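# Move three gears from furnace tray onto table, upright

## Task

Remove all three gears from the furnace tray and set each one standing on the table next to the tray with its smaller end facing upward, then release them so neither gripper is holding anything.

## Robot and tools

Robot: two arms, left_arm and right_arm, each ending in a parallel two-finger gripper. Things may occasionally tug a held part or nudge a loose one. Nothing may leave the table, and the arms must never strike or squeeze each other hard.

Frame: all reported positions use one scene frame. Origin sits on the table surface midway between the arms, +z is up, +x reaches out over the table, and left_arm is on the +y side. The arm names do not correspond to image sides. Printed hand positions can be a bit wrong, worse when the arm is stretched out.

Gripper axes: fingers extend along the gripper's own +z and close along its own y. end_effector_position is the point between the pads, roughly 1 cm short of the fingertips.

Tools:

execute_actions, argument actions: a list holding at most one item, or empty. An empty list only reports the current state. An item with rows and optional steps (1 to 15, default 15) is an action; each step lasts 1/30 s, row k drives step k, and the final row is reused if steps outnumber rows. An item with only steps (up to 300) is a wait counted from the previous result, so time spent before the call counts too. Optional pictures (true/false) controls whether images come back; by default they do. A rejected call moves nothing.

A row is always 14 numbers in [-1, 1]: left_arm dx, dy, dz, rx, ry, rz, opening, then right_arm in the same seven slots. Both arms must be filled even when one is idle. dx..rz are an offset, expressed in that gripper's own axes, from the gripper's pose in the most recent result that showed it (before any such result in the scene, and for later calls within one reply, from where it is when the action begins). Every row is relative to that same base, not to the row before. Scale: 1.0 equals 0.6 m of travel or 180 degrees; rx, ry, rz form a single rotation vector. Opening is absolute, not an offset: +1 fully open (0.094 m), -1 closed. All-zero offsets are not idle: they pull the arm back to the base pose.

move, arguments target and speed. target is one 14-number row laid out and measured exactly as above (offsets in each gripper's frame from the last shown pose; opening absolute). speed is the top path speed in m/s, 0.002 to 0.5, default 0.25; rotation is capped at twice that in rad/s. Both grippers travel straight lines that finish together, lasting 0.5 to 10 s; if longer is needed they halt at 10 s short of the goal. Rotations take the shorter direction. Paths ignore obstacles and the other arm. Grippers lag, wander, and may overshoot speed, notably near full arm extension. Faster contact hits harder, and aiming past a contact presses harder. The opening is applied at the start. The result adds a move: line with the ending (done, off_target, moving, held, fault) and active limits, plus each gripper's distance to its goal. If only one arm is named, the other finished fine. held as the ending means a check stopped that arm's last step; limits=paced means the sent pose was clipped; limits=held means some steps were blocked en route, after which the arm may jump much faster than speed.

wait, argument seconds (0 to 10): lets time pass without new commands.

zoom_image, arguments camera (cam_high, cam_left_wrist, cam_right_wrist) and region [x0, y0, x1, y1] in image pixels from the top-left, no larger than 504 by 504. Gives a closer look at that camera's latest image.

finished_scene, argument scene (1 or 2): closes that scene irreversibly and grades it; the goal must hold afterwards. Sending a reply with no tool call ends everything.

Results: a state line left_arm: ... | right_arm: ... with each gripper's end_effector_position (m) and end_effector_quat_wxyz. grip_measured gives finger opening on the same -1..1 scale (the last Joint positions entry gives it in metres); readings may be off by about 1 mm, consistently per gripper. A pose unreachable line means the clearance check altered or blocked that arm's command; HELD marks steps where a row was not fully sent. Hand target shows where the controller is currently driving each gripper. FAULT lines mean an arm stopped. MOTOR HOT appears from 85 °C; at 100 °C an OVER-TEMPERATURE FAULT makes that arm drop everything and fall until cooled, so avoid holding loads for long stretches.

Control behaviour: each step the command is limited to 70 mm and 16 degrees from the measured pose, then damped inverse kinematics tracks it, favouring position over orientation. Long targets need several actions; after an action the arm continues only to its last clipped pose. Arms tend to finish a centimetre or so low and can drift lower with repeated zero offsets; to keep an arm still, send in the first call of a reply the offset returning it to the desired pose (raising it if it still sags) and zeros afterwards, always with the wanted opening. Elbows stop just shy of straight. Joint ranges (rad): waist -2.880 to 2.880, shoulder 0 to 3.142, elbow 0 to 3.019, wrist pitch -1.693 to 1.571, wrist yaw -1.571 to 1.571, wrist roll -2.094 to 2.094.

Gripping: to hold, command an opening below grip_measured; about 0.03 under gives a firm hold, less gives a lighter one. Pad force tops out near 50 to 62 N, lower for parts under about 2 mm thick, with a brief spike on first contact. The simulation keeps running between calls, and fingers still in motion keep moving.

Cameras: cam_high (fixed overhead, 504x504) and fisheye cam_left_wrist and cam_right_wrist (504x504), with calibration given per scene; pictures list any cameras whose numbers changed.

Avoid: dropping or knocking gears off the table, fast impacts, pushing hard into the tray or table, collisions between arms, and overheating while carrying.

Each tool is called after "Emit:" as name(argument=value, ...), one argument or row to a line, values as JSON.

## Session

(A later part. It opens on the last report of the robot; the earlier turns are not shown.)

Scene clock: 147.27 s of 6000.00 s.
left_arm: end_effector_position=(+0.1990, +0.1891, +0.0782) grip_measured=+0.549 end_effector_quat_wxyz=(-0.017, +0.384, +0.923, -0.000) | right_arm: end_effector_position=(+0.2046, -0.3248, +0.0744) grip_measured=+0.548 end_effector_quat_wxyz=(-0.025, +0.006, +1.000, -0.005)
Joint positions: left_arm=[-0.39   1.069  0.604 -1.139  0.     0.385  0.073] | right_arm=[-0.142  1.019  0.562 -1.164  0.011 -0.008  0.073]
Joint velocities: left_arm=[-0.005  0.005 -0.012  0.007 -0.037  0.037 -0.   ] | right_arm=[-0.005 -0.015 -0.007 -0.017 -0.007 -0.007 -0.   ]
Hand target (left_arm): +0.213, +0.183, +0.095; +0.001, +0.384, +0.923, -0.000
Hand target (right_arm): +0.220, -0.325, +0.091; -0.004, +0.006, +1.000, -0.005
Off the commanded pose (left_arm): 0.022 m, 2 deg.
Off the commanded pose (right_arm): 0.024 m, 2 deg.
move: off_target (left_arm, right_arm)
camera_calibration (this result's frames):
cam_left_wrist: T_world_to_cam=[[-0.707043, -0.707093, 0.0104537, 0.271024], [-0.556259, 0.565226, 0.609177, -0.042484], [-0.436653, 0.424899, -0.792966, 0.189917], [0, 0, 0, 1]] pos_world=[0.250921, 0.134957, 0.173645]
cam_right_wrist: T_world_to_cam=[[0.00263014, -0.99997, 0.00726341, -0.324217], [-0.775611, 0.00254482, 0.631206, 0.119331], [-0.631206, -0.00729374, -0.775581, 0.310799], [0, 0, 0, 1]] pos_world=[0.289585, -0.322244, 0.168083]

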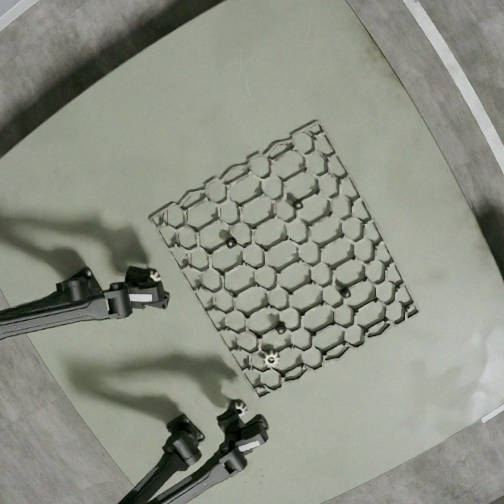

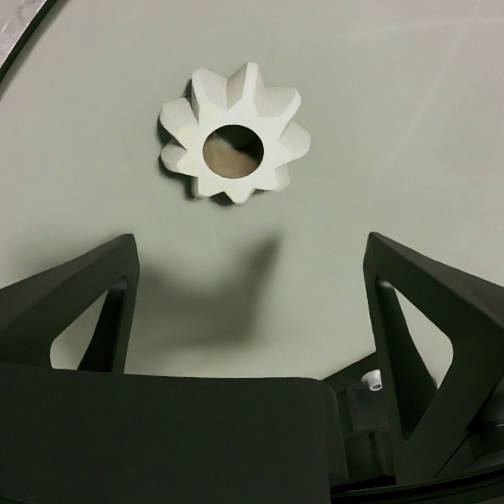

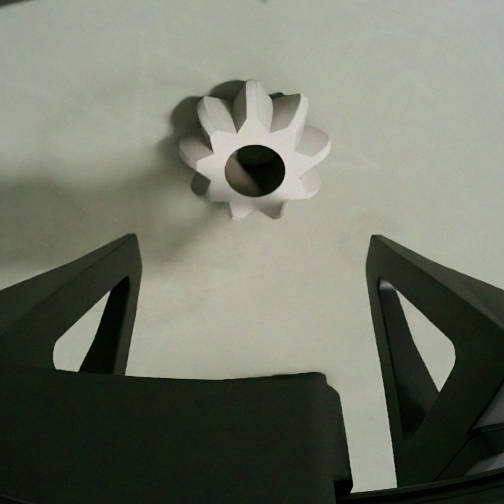

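Emit:
move(
  target=[0,0,0,0,0,0,0.55,-0.338,0.197,-0.035,0,-0.02,0,0.55],
  speed=0.2,
)

Scene clock: 153.57 s of 6000.00 s.
left_arm: end_effector_position=(+0.1975, +0.1898, +0.0770) grip_measured=+0.549 end_effector_quat_wxyz=(-0.019, +0.384, +0.923, -0.000) | right_arm: end_effector_position=(+0.3922, -0.2158, +0.0732) grip_measured=+0.548 end_effector_quat_wxyz=(-0.015, +0.002, +1.000, -0.007)
Joint positions: left_arm=[-0.39   1.069  0.6   -1.139  0.     0.385  0.073] | right_arm=[ 0.133  1.568  1.046 -1.081  0.007  0.26   0.073]
Joint velocities: left_arm=[ 0.005 -0.005  0.007  0.017 -0.081 -0.007 -0.   ] | right_arm=[-0.005 -0.005 -0.012 -0.017 -0.007  0.007  0.   ]
Hand target (left_arm): +0.199, +0.189, +0.078; -0.016, +0.384, +0.923, -0.000
Hand target (right_arm): +0.409, -0.209, +0.086; +0.007, +0.006, +1.000, -0.003
Off the commanded pose (left_arm): 0.002 m, 0 deg.
Off the commanded pose (right_arm): 0.022 m, 2 deg.
After step 90, 1.73 s passed at rest.
move: off_target (right_arm)
camera_calibration (this result's frames):
cam_left_wrist: T_world_to_cam=[[-0.707, -0.707111, 0.0120207, 0.270281], [-0.553901, 0.564222, 0.612248, -0.0434625], [-0.43971, 0.426201, -0.790574, 0.188128], [0, 0, 0, 1]] pos_world=[0.249737, 0.135461, 0.17209]
cam_right_wrist: T_world_to_cam=[[0.0101191, -0.999875, 0.0121361, -0.219023], [-0.788836, -0.000523487, 0.614603, 0.271056], [-0.61452, -0.0157926, -0.788743, 0.42163], [0, 0, 0, 1]] pos_world=[0.475135, -0.212195, 0.168624]

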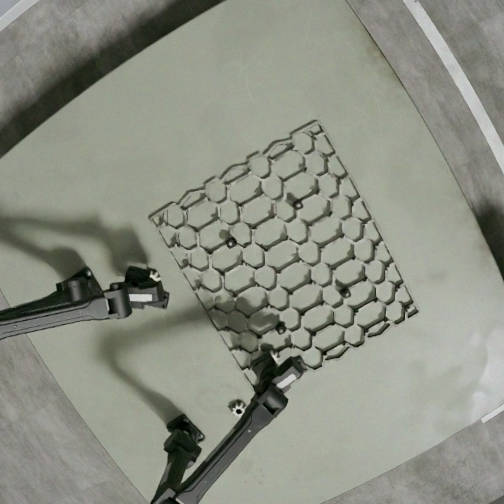

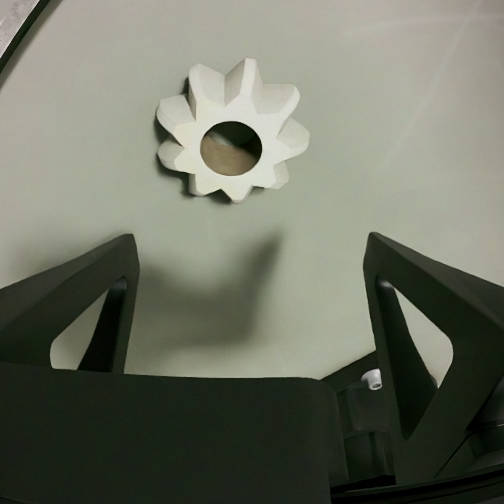

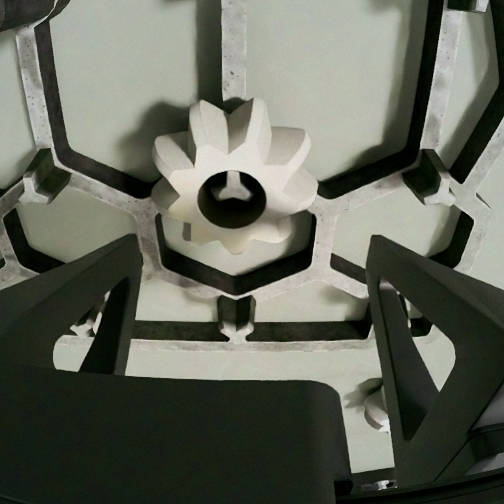

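Emit:
move(
  target=[0,0,0,0,0,0,0.55,-0.027,0.014,0.033,-0.004,-0.02,0,0.55],
  speed=0.05,
)

Scene clock: 160.90 s of 6000.00 s.
left_arm: end_effector_position=(+0.1960, +0.1904, +0.0757) grip_measured=+0.549 end_effector_quat_wxyz=(-0.021, +0.384, +0.923, -0.000) | right_arm: end_effector_position=(+0.4048, -0.2123, +0.0539) grip_measured=+0.548 end_effector_quat_wxyz=(+0.011, +0.003, +1.000, -0.001)
Joint positions: left_arm=[-0.39   1.069  0.596 -1.139  0.     0.385  0.073] | right_arm=[ 0.134  1.596  1.022 -0.976  0.008  0.262  0.073]
Joint velocities: left_arm=[-0.015 -0.005  0.007 -0.017  0.022 -0.037  0.   ] | right_arm=[-0.024 -0.015 -0.002  0.007 -0.051 -0.066 -0.   ]
Hand target (left_arm): +0.198, +0.190, +0.077; -0.019, +0.384, +0.923, -0.000
Hand target (right_arm): +0.408, -0.208, +0.053; +0.017, +0.002, +1.000, -0.001
Off the commanded pose (left_arm): 0.002 m, 0 deg.
Off the commanded pose (right_arm): 0.006 m, 1 deg.
After step 90, 3.40 s passed at rest.
move: done
camera_calibration (this result's frames):
cam_left_wrist: T_world_to_cam=[[-0.706955, -0.707131, 0.013445, 0.269587], [-0.551747, 0.563304, 0.615031, -0.0443163], [-0.442481, 0.427381, -0.788388, 0.186371], [0, 0, 0, 1]] pos_world=[0.2486, 0.135945, 0.170564]
cam_right_wrist: T_world_to_cam=[[0.00865962, -0.999962, 0.000490529, -0.214141], [-0.819069, -0.00681169, 0.573654, 0.305912], [-0.573629, -0.0053694, -0.819098, 0.401479], [0, 0, 0, 1]] pos_world=[0.482718, -0.209894, 0.153467]

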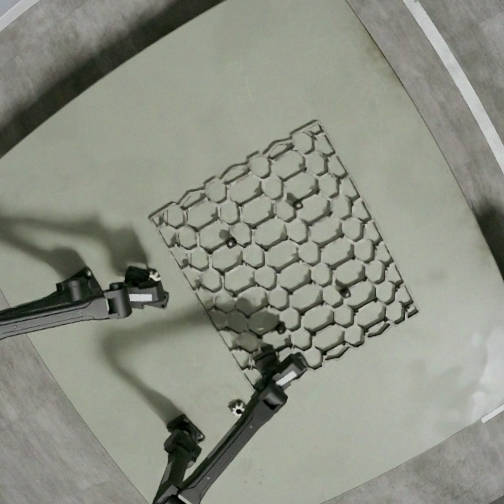

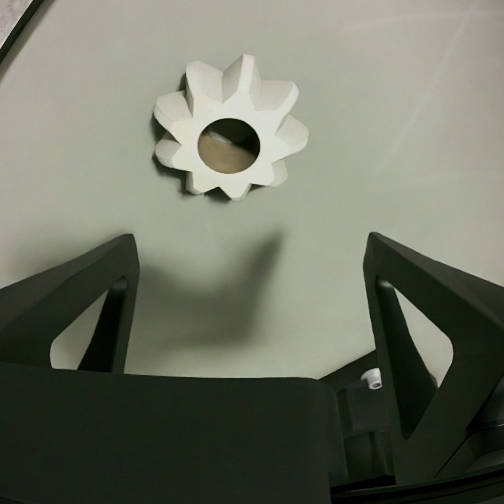

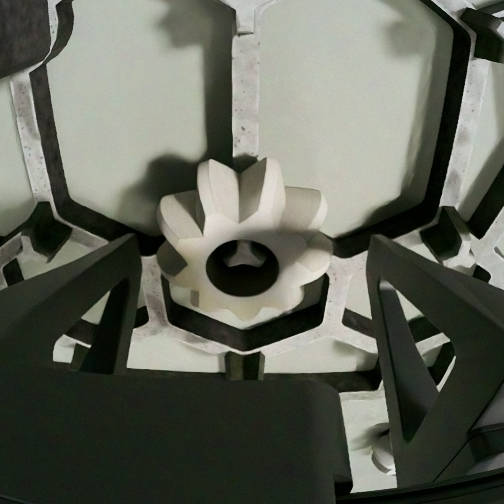

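Emit:
move(
  target=[0,0,-0.003,0,0,0,0.55,0.002,0.011,0.04,0,0.004,0,0.55],
  speed=0.025,
)

Scene clock: 169.27 s of 6000.00 s.
left_arm: end_effector_position=(+0.1960, +0.1904, +0.0757) grip_measured=+0.549 end_effector_quat_wxyz=(-0.021, +0.384, +0.923, -0.000) | right_arm: end_effector_position=(+0.4017, -0.2108, +0.0316) grip_measured=+0.548 end_effector_quat_wxyz=(+0.000, +0.001, +1.000, -0.004)
Joint positions: left_arm=[-0.39   1.069  0.596 -1.139  0.     0.385  0.073] | right_arm=[ 0.139  1.638  1.004 -0.938  0.007  0.265  0.073]
Joint velocities: left_arm=[ 0.005  0.005 -0.002 -0.012 -0.081 -0.037  0.   ] | right_arm=[-0.015 -0.015  0.007 -0.002 -0.037 -0.037  0.   ]
Hand target (left_arm): +0.196, +0.190, +0.078; -0.021, +0.384, +0.923, -0.000
Hand target (right_arm): +0.404, -0.205, +0.030; +0.005, +0.003, +1.000, -0.001
Off the commanded pose (left_arm): 0.002 m, 0 deg.
Off the commanded pose (right_arm): 0.006 m, 1 deg.
After step 90, 4.07 s passed at rest.
move: done
camera_calibration (this result's frames):
cam_left_wrist: T_world_to_cam=[[-0.706955, -0.707131, 0.013445, 0.269587], [-0.551747, 0.563304, 0.615031, -0.0443163], [-0.442481, 0.427381, -0.788388, 0.186371], [0, 0, 0, 1]] pos_world=[0.2486, 0.135945, 0.170564]
cam_right_wrist: T_world_to_cam=[[0.0110165, -0.999926, 0.00518132, -0.213702], [-0.806492, -0.00582189, 0.591216, 0.310805], [-0.591142, -0.0106918, -0.806496, 0.38693], [0, 0, 0, 1]] pos_world=[0.481747, -0.207739, 0.129412]

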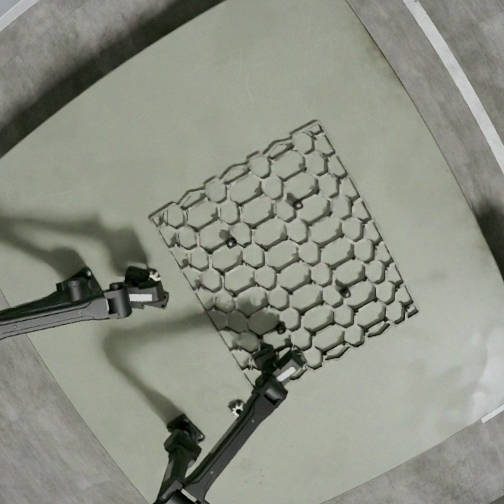

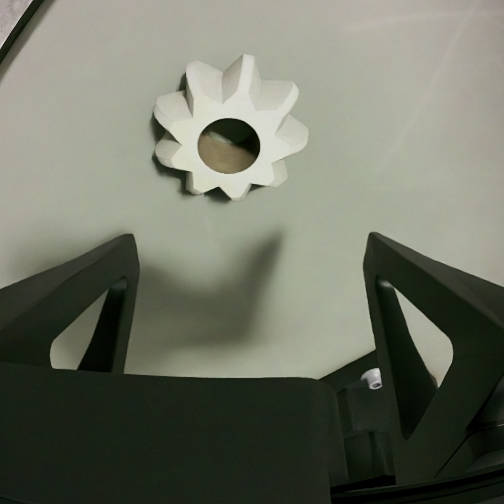

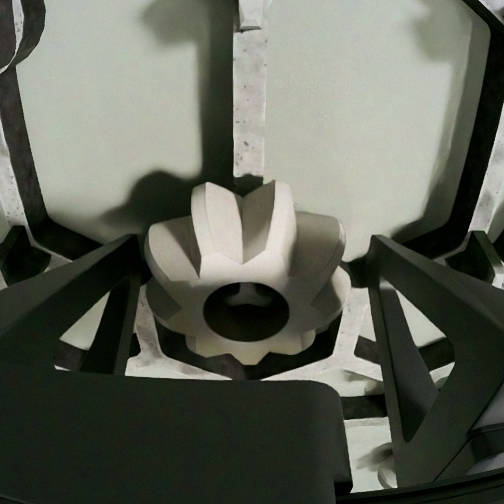

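Emit:
execute_actions(
  actions=[
    {"rows":[[0,0,-0.003,0,0,0,0.55,0,0,0,0,0,0,0.4],[0,0,-0.003,0,0,0,0.55,0,0,0,0,0,0,0.33],[0,0,-0.003,0,0,0,0.55,0,0,0,0,0,0,0.28],[0,0,-0.003,0,0,0,0.55,0,0,0,0,0,0,0.25],[0,0,-0.003,0,0,0,0.55,0,0,0,0,0,0,0.23],[0,0,-0.003,0,0,0,0.55,0,0,0,0,0,0,0.21],[0,0,-0.003,0,0,0,0.55,0,0,0,0,0,0,0.2],[0,0,-0.003,0,0,0,0.55,0,0,0,0,0,0,0.19],[0,0,-0.003,0,0,0,0.55,0,0,0,0,0,0,0.18],[0,0,-0.003,0,0,0,0.55,0,0,0,0,0,0,0.165]],"steps":15},
  ],
  pictures=false,
)

Emit:
move(
  target=[0,0,-0.003,0,0,0,0.55,-0.03,0,-0.11,0,-0.01,0,0.165],
  speed=0.03,
)

Scene clock: 177.13 s of 6000.00 s.
left_arm: end_effector_position=(+0.1960, +0.1904, +0.0757) grip_measured=+0.549 end_effector_quat_wxyz=(-0.021, +0.384, +0.923, -0.000) | right_arm: end_effector_position=(+0.4016, -0.2105, +0.0316) grip_measured=+0.198 end_effector_quat_wxyz=(-0.000, +0.002, +1.000, -0.003)
Joint positions: left_arm=[-0.39   1.069  0.596 -1.139  0.     0.385  0.073] | right_arm=[ 0.139  1.638  1.004 -0.938  0.005  0.265  0.056]
Joint velocities: left_arm=[-0.005 -0.005 -0.017  0.012  0.007 -0.022 -0.001] | right_arm=[-0.005 -0.015  0.007 -0.002 -0.051 -0.051  0.001]
Hand target (left_arm): +0.196, +0.190, +0.078; -0.021, +0.384, +0.923, -0.000
Hand target (right_arm): +0.402, -0.211, +0.032; +0.000, +0.002, +1.000, -0.004
Off the commanded pose (left_arm): 0.002 m, 0 deg.
Off the commanded pose (right_arm): 0.000 m, 0 deg.
Steps of this call (steps 1 to 90: nothing new was sent; then 4.37 s passed at rest; steps 91 to 105: all 15 steps of this action). Readings (end_effector_position):
91: left_arm (+0.1960, +0.1904, +0.0757) | right_arm (+0.4017, -0.2108, +0.0316)
92: left_arm (+0.1960, +0.1904, +0.0757) | right_arm (+0.4017, -0.2108, +0.0316)
94: left_arm (+0.1960, +0.1904, +0.0757) | right_arm (+0.4016, -0.2105, +0.0316)
98: left_arm (+0.1960, +0.1904, +0.0757) | right_arm (+0.4016, -0.2105, +0.0316)
105: the state above

Scene clock: 180.00 s of 6000.00 s.
left_arm: end_effector_position=(+0.1945, +0.1910, +0.0745) grip_measured=+0.549 end_effector_quat_wxyz=(-0.023, +0.384, +0.923, -0.000) | right_arm: end_effector_position=(+0.3943, -0.2135, +0.0637) grip_measured=+0.198 end_effector_quat_wxyz=(-0.024, +0.002, +1.000, -0.013)
Joint positions: left_arm=[-0.39   1.069  0.593 -1.139  0.     0.385  0.073] | right_arm=[ 0.139  1.601  1.056 -1.08   0.012  0.265  0.056]
Joint velocities: left_arm=[-0.005 -0.005  0.002 -0.002 -0.037 -0.095 -0.   ] | right_arm=[-0.024 -0.015 -0.012 -0.012  0.007 -0.037  0.001]
Hand target (left_arm): +0.196, +0.190, +0.077; -0.021, +0.384, +0.923, -0.000
Hand target (right_arm): +0.418, -0.211, +0.098; +0.016, +0.002, +1.000, -0.003
Off the commanded pose (left_arm): 0.003 m, 0 deg.
Off the commanded pose (right_arm): 0.042 m, 5 deg.
move: off_target (right_arm)
camera_calibration (this result's frames):
cam_left_wrist: T_world_to_cam=[[-0.706906, -0.707152, 0.0148691, 0.268893], [-0.549584, 0.562383, 0.617805, -0.0451633], [-0.445244, 0.428558, -0.786191, 0.18461], [0, 0, 0, 1]] pos_world=[0.247458, 0.136432, 0.169042]
cam_right_wrist: T_world_to_cam=[[0.011413, -0.999692, 0.0220172, -0.217676], [-0.776782, 0.00500145, 0.62975, 0.274047], [-0.629666, -0.0242899, -0.776486, 0.418819], [0, 0, 0, 1]] pos_world=[0.479075, -0.208806, 0.157419]

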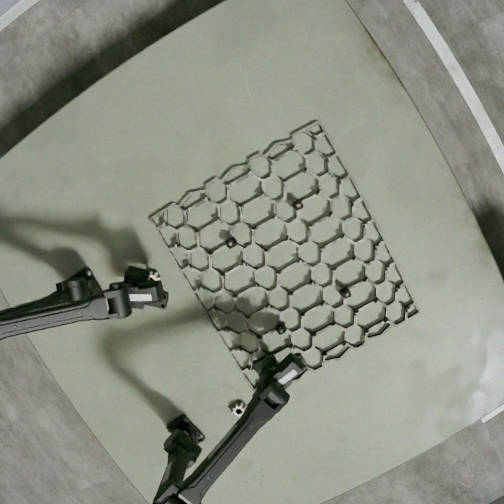

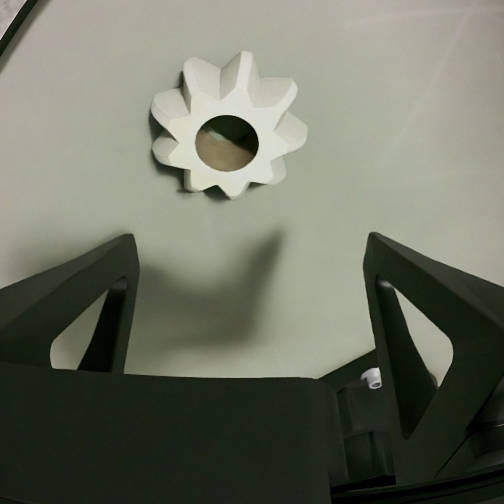

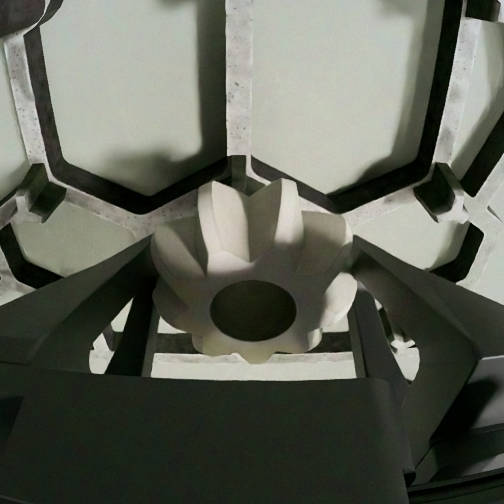

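Emit:
move(
  target=[0,0,-0.004,0,0,0,0.55,0,0,-0.11,0,-0.02,0,0.165],
  speed=0.06,
)

Emit:
move(
  target=[0,0,-0.004,0,0,0,0.55,0.26,0.02,-0.01,-0.006,-0.03,0,0.165],
  speed=0.1,
)

Scene clock: 192.53 s of 6000.00 s.
left_arm: end_effector_position=(+0.1945, +0.1910, +0.0745) grip_measured=+0.549 end_effector_quat_wxyz=(-0.023, +0.384, +0.923, -0.000) | right_arm: end_effector_position=(+0.3757, -0.2208, +0.0960) grip_measured=+0.198 end_effector_quat_wxyz=(-0.032, +0.001, +0.999, -0.021)
Joint positions: left_arm=[-0.39   1.069  0.593 -1.139  0.     0.385  0.073] | right_arm=[ 0.139  1.522  1.058 -1.18   0.025  0.265  0.056]
Joint velocities: left_arm=[-0.015 -0.005  0.007  0.017  0.095 -0.022  0.   ] | right_arm=[-0.015 -0.005  0.012  0.002 -0.066 -0.022 -0.   ]
Hand target (left_arm): +0.195, +0.191, +0.077; -0.023, +0.384, +0.923, -0.000
Hand target (right_arm): +0.396, -0.213, +0.129; +0.007, +0.001, +1.000, -0.012
Off the commanded pose (left_arm): 0.002 m, 0 deg.
Off the commanded pose (right_arm): 0.041 m, 5 deg.
After step 90, 8.03 s passed at rest.
move: off_target (right_arm)
camera_calibration (this result's frames):
cam_left_wrist: T_world_to_cam=[[-0.706906, -0.707152, 0.0148691, 0.268893], [-0.549584, 0.562383, 0.617805, -0.0451633], [-0.445244, 0.428558, -0.786191, 0.18461], [0, 0, 0, 1]] pos_world=[0.247458, 0.136432, 0.169042]
cam_right_wrist: T_world_to_cam=[[0.0127339, -0.999137, 0.0395452, -0.22753], [-0.7665, 0.0156431, 0.642054, 0.23654], [-0.642118, -0.0384873, -0.765639, 0.432504], [0, 0, 0, 1]] pos_world=[0.461924, -0.214388, 0.188268]

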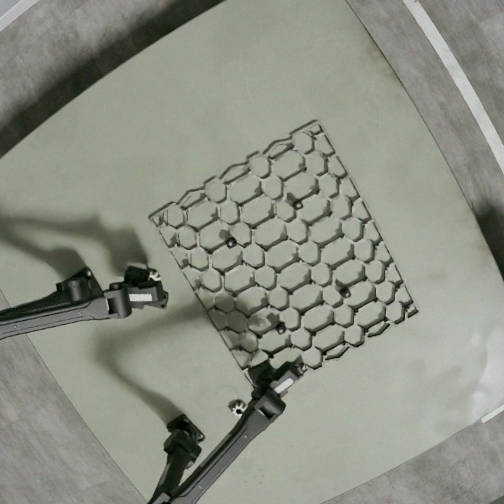

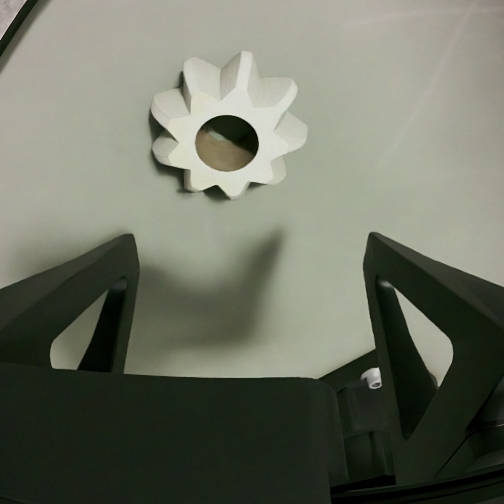

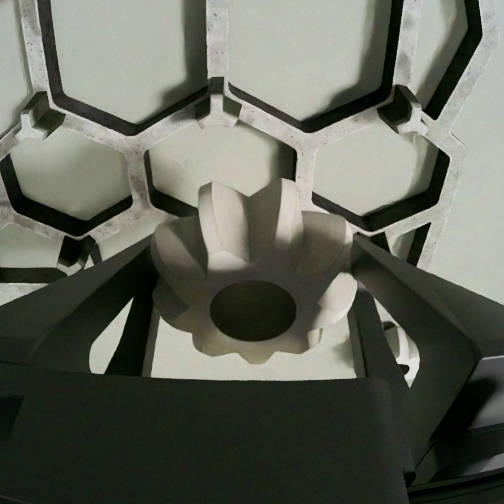

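Scene clock: 194.50 s of 6000.00 s.
left_arm: end_effector_position=(+0.1932, +0.1916, +0.0733) grip_measured=+0.549 end_effector_quat_wxyz=(-0.024, +0.384, +0.923, -0.000) | right_arm: end_effector_position=(+0.2180, -0.2109, +0.1025) grip_measured=+0.198 end_effector_quat_wxyz=(+0.005, -0.003, +1.000, -0.014)
Joint positions: left_arm=[-0.39   1.069  0.589 -1.139  0.     0.385  0.073] | right_arm=[ 0.345  1.063  0.67  -1.181  0.029  0.463  0.056]
Joint velocities: left_arm=[-0.005 -0.015 -0.002  0.002  0.007  0.051 -0.   ] | right_arm=[ 0.005  0.015  0.002  0.002 -0.022  0.037  0.   ]
Hand target (left_arm): +0.195, +0.191, +0.077; -0.023, +0.384, +0.923, -0.000
Hand target (right_arm): +0.221, -0.208, +0.111; +0.015, +0.001, +1.000, -0.010
Off the commanded pose (left_arm): 0.004 m, 0 deg.
Off the commanded pose (right_arm): 0.010 m, 1 deg.
move: done
camera_calibration (this result's frames):
cam_left_wrist: T_world_to_cam=[[-0.706857, -0.707173, 0.0161507, 0.268271], [-0.547628, 0.56155, 0.620294, -0.0459198], [-0.447724, 0.429614, -0.784203, 0.183021], [0, 0, 0, 1]] pos_world=[0.246425, 0.136871, 0.167677]
cam_right_wrist: T_world_to_cam=[[0.0193272, -0.999498, 0.0251235, -0.215916], [-0.812448, -0.00105506, 0.583032, 0.123853], [-0.582713, -0.0316799, -0.81206, 0.329836], [0, 0, 0, 1]] pos_world=[0.296997, -0.205227, 0.201061]

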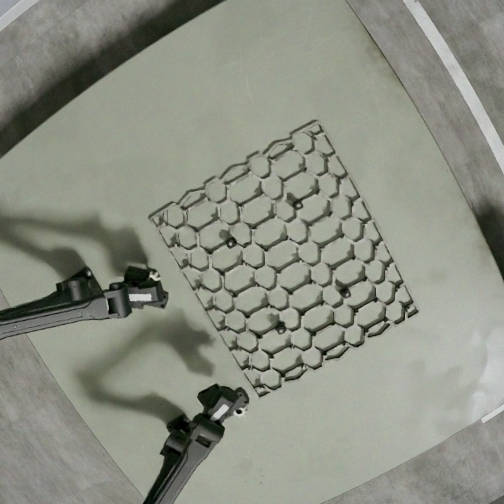

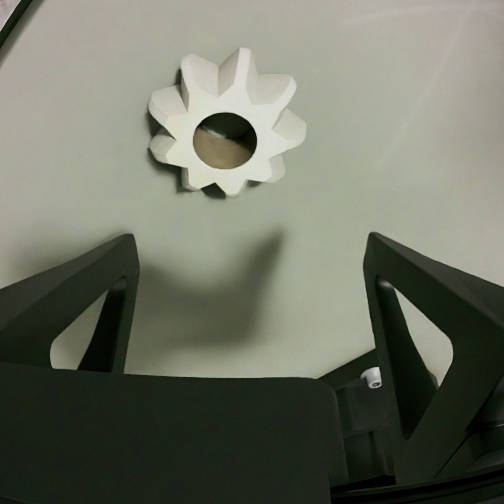

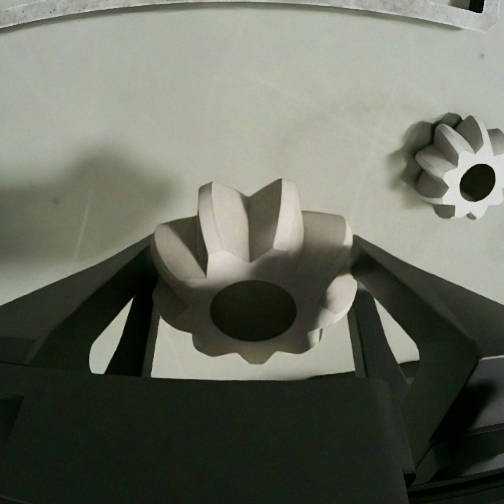

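Emit:
move(
  target=[0,0,-0.005,0,0,0,0.55,0,0.01,0.13,-0.014,-0.006,0,0.165],
  speed=0.04,
)

Emit:
move(
  target=[0,0,-0.005,0,0,0,0.55,-0.005,0,0.02,0,-0.006,0,0.165],
  speed=0.008,
)

Scene clock: 201.93 s of 6000.00 s.
left_arm: end_effector_position=(+0.1932, +0.1916, +0.0733) grip_measured=+0.549 end_effector_quat_wxyz=(-0.024, +0.384, +0.923, -0.000) | right_arm: end_effector_position=(+0.2105, -0.2092, +0.0206) grip_measured=+0.198 end_effector_quat_wxyz=(+0.003, -0.001, +1.000, +0.001)
Joint positions: left_arm=[-0.39   1.069  0.589 -1.139  0.     0.385  0.073] | right_arm=[ 0.345  1.193  0.51  -0.881  0.001  0.466  0.056]
Joint velocities: left_arm=[-0.005 -0.005 -0.012 -0.002  0.081  0.007 -0.001] | right_arm=[ 0.005  0.005 -0.007  0.002 -0.051 -0.051  0.   ]
Hand target (left_arm): +0.193, +0.192, +0.076; -0.024, +0.384, +0.923, -0.000
Hand target (right_arm): +0.219, -0.206, +0.024; +0.015, -0.003, +1.000, +0.008
Off the commanded pose (left_arm): 0.003 m, 0 deg.
Off the commanded pose (right_arm): 0.009 m, 2 deg.
After step 90, 2.17 s passed at rest.
move: done
camera_calibration (this result's frames):
cam_left_wrist: T_world_to_cam=[[-0.706857, -0.707173, 0.0161507, 0.268271], [-0.547628, 0.56155, 0.620294, -0.0459198], [-0.447724, 0.429614, -0.784203, 0.183021], [0, 0, 0, 1]] pos_world=[0.246425, 0.136871, 0.167677]
cam_right_wrist: T_world_to_cam=[[0.0163698, -0.999855, -0.00463133, -0.21089], [-0.810227, -0.015979, 0.585899, 0.161865], [-0.585888, -0.0058386, -0.810371, 0.265111], [0, 0, 0, 1]] pos_world=[0.289925, -0.206725, 0.119025]

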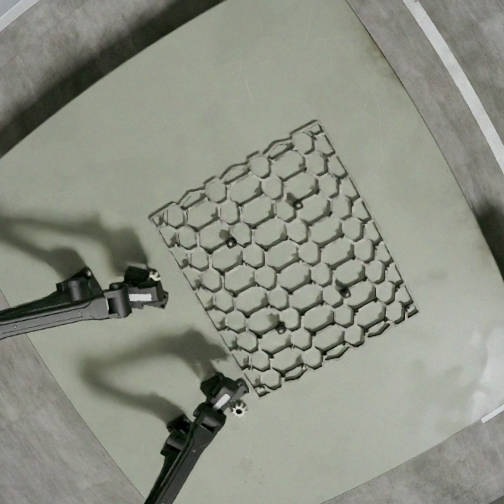

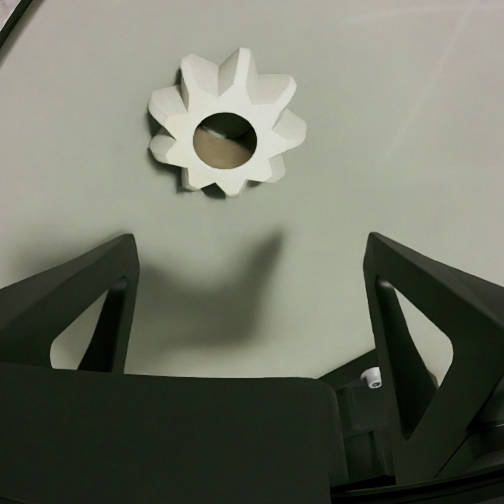

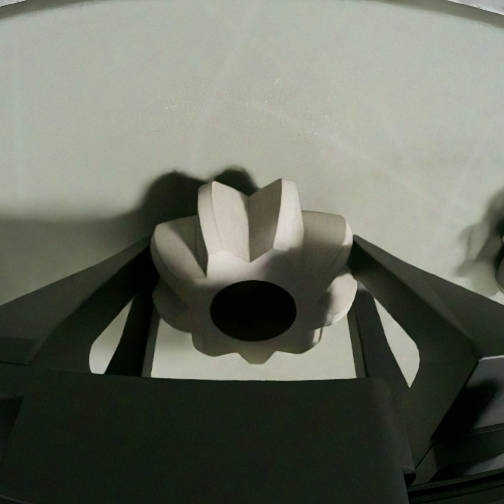

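Scene clock: 203.70 s of 6000.00 s.
left_arm: end_effector_position=(+0.1932, +0.1916, +0.0733) grip_measured=+0.549 end_effector_quat_wxyz=(-0.024, +0.384, +0.923, -0.000) | right_arm: end_effector_position=(+0.2096, -0.2105, +0.0140) grip_measured=+0.198 end_effector_quat_wxyz=(+0.007, -0.001, +1.000, +0.000)
Joint positions: left_arm=[-0.39   1.069  0.589 -1.139  0.     0.385  0.073] | right_arm=[ 0.345  1.202  0.494 -0.85   0.005  0.466  0.056]
Joint velocities: left_arm=[-0.015 -0.005  0.002  0.012 -0.007 -0.037  0.   ] | right_arm=[-0.015 -0.015  0.017  0.027 -0.037 -0.037 -0.001]
Hand target (left_arm): +0.193, +0.192, +0.076; -0.024, +0.384, +0.923, -0.000
Hand target (right_arm): +0.213, -0.209, +0.009; +0.013, -0.001, +1.000, +0.001
Off the commanded pose (left_arm): 0.003 m, 0 deg.
Off the commanded pose (right_arm): 0.007 m, 1 deg.
move: done
camera_calibration (this result's frames):
cam_left_wrist: T_world_to_cam=[[-0.706857, -0.707173, 0.0161507, 0.268271], [-0.547628, 0.56155, 0.620294, -0.0459198], [-0.447724, 0.429614, -0.784203, 0.183021], [0, 0, 0, 1]] pos_world=[0.246425, 0.136871, 0.167677]
cam_right_wrist: T_world_to_cam=[[0.0163516, -0.999862, -0.0028436, -0.21226], [-0.814211, -0.0149661, 0.580376, 0.166164], [-0.580339, -0.0071748, -0.814343, 0.257777], [0, 0, 0, 1]] pos_world=[0.288361, -0.207895, 0.112878]

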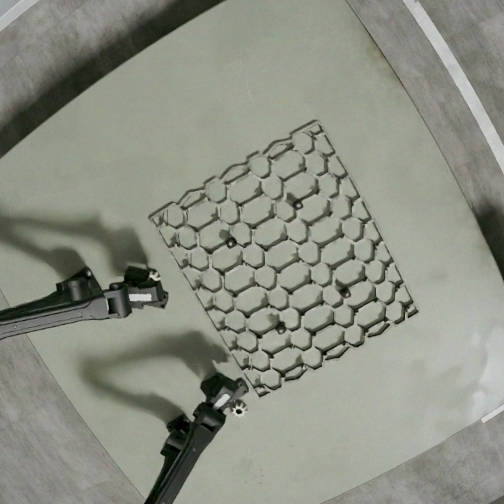

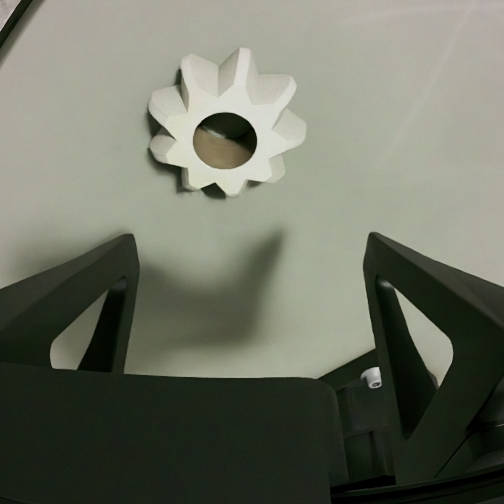

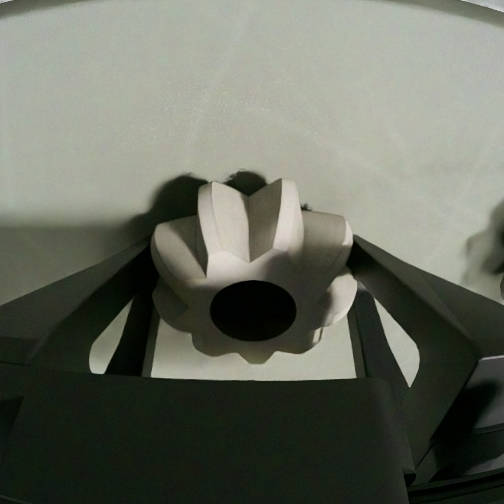

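Emit:
execute_actions(
  actions=[
    {"rows":[[0,0,-0.005,0,0,0,0.55,0,0,0.004,0,0,0,0.5]],"steps":15},
  ],
  pictures=false,
)

Emit:
move(
  target=[0,0,-0.005,0,0,0,0.55,-0.01,0,-0.13,0,0,0,0.5],
  speed=0.1,
)

Scene clock: 208.10 s of 6000.00 s.
left_arm: end_effector_position=(+0.1932, +0.1916, +0.0733) grip_measured=+0.549 end_effector_quat_wxyz=(-0.024, +0.384, +0.923, -0.000) | right_arm: end_effector_position=(+0.2097, -0.2104, +0.0140) grip_measured=+0.498 end_effector_quat_wxyz=(+0.007, -0.001, +1.000, +0.001)
Joint positions: left_arm=[-0.39   1.069  0.589 -1.139  0.     0.385  0.073] | right_arm=[ 0.345  1.202  0.494 -0.85   0.005  0.466  0.07 ]
Joint velocities: left_arm=[-0.005 -0.015  0.007  0.017  0.037  0.007 -0.   ] | right_arm=[-0.005  0.005 -0.002 -0.002  0.022 -0.066  0.   ]
Hand target (left_arm): +0.193, +0.192, +0.076; -0.024, +0.384, +0.923, -0.000
Hand target (right_arm): +0.210, -0.211, +0.012; +0.006, -0.001, +1.000, +0.000
Off the commanded pose (left_arm): 0.003 m, 0 deg.
Off the commanded pose (right_arm): 0.002 m, 0 deg.
Steps of this call (steps 1 to 90: nothing new was sent; then 0.90 s passed at rest; steps 91 to 105: all 15 steps of this action). Readings (end_effector_position):
91: left_arm (+0.1932, +0.1916, +0.0733) | right_arm (+0.2096, -0.2105, +0.0140)
92: left_arm (+0.1932, +0.1916, +0.0733) | right_arm (+0.2097, -0.2104, +0.0140)
94: left_arm (+0.1932, +0.1916, +0.0733) | right_arm (+0.2097, -0.2104, +0.0140)
98: left_arm (+0.1932, +0.1916, +0.0733) | right_arm (+0.2097, -0.2104, +0.0140)
105: the state above

Scene clock: 209.47 s of 6000.00 s.
left_arm: end_effector_position=(+0.1932, +0.1916, +0.0733) grip_measured=+0.549 end_effector_quat_wxyz=(-0.024, +0.384, +0.923, -0.000) | right_arm: end_effector_position=(+0.1988, -0.2164, +0.0747) grip_measured=+0.498 end_effector_quat_wxyz=(-0.012, -0.000, +1.000, -0.009)
Joint positions: left_arm=[-0.39   1.069  0.589 -1.139  0.     0.385  0.073] | right_arm=[ 0.343  1.062  0.589 -1.127  0.005  0.465  0.07 ]
Joint velocities: left_arm=[-0.005 -0.005  0.012 -0.007  0.051 -0.037  0.001] | right_arm=[-0.015 -0.015 -0.022  0.002  0.037 -0.022  0.001]
Hand target (left_arm): +0.193, +0.192, +0.076; -0.024, +0.384, +0.923, -0.000
Hand target (right_arm): +0.214, -0.212, +0.092; +0.007, -0.001, +1.000, +0.000
Off the commanded pose (left_arm): 0.003 m, 0 deg.
Off the commanded pose (right_arm): 0.024 m, 2 deg.
move: off_target (right_arm)
camera_calibration (this result's frames):
cam_left_wrist: T_world_to_cam=[[-0.706857, -0.707173, 0.0161507, 0.268271], [-0.547628, 0.56155, 0.620294, -0.0459198], [-0.447724, 0.429614, -0.784203, 0.183021], [0, 0, 0, 1]] pos_world=[0.246425, 0.136871, 0.167677]
cam_right_wrist: T_world_to_cam=[[0.0150435, -0.999778, 0.0147824, -0.218811], [-0.792218, -0.00289768, 0.610232, 0.118034], [-0.610053, -0.0208909, -0.792085, 0.302262], [0, 0, 0, 1]] pos_world=[0.281196, -0.212105, 0.170623]

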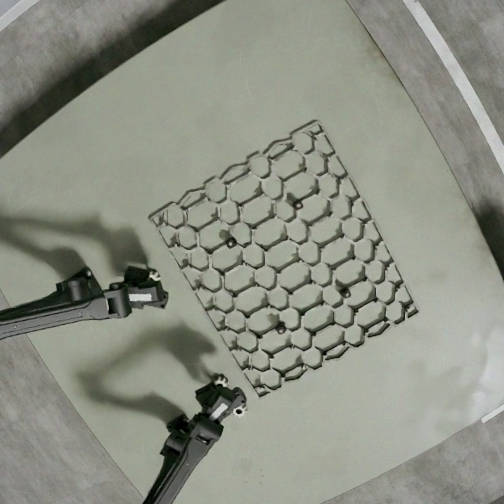

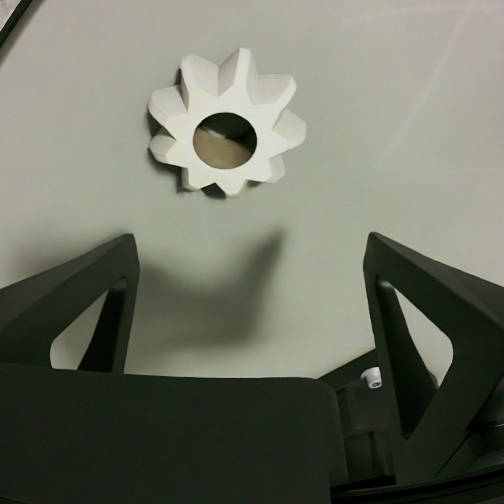

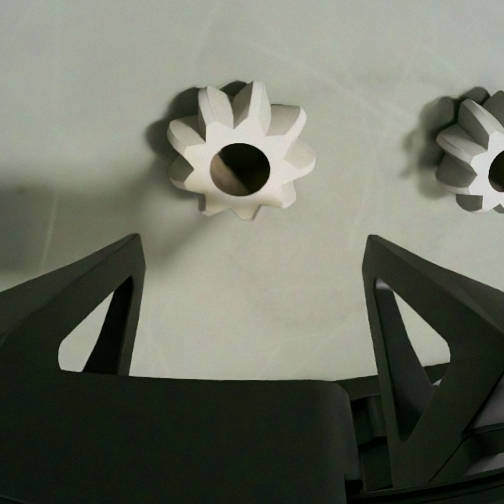

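Emit:
finished_scene(
  scene=1,
)

The scene is finished: the task was done.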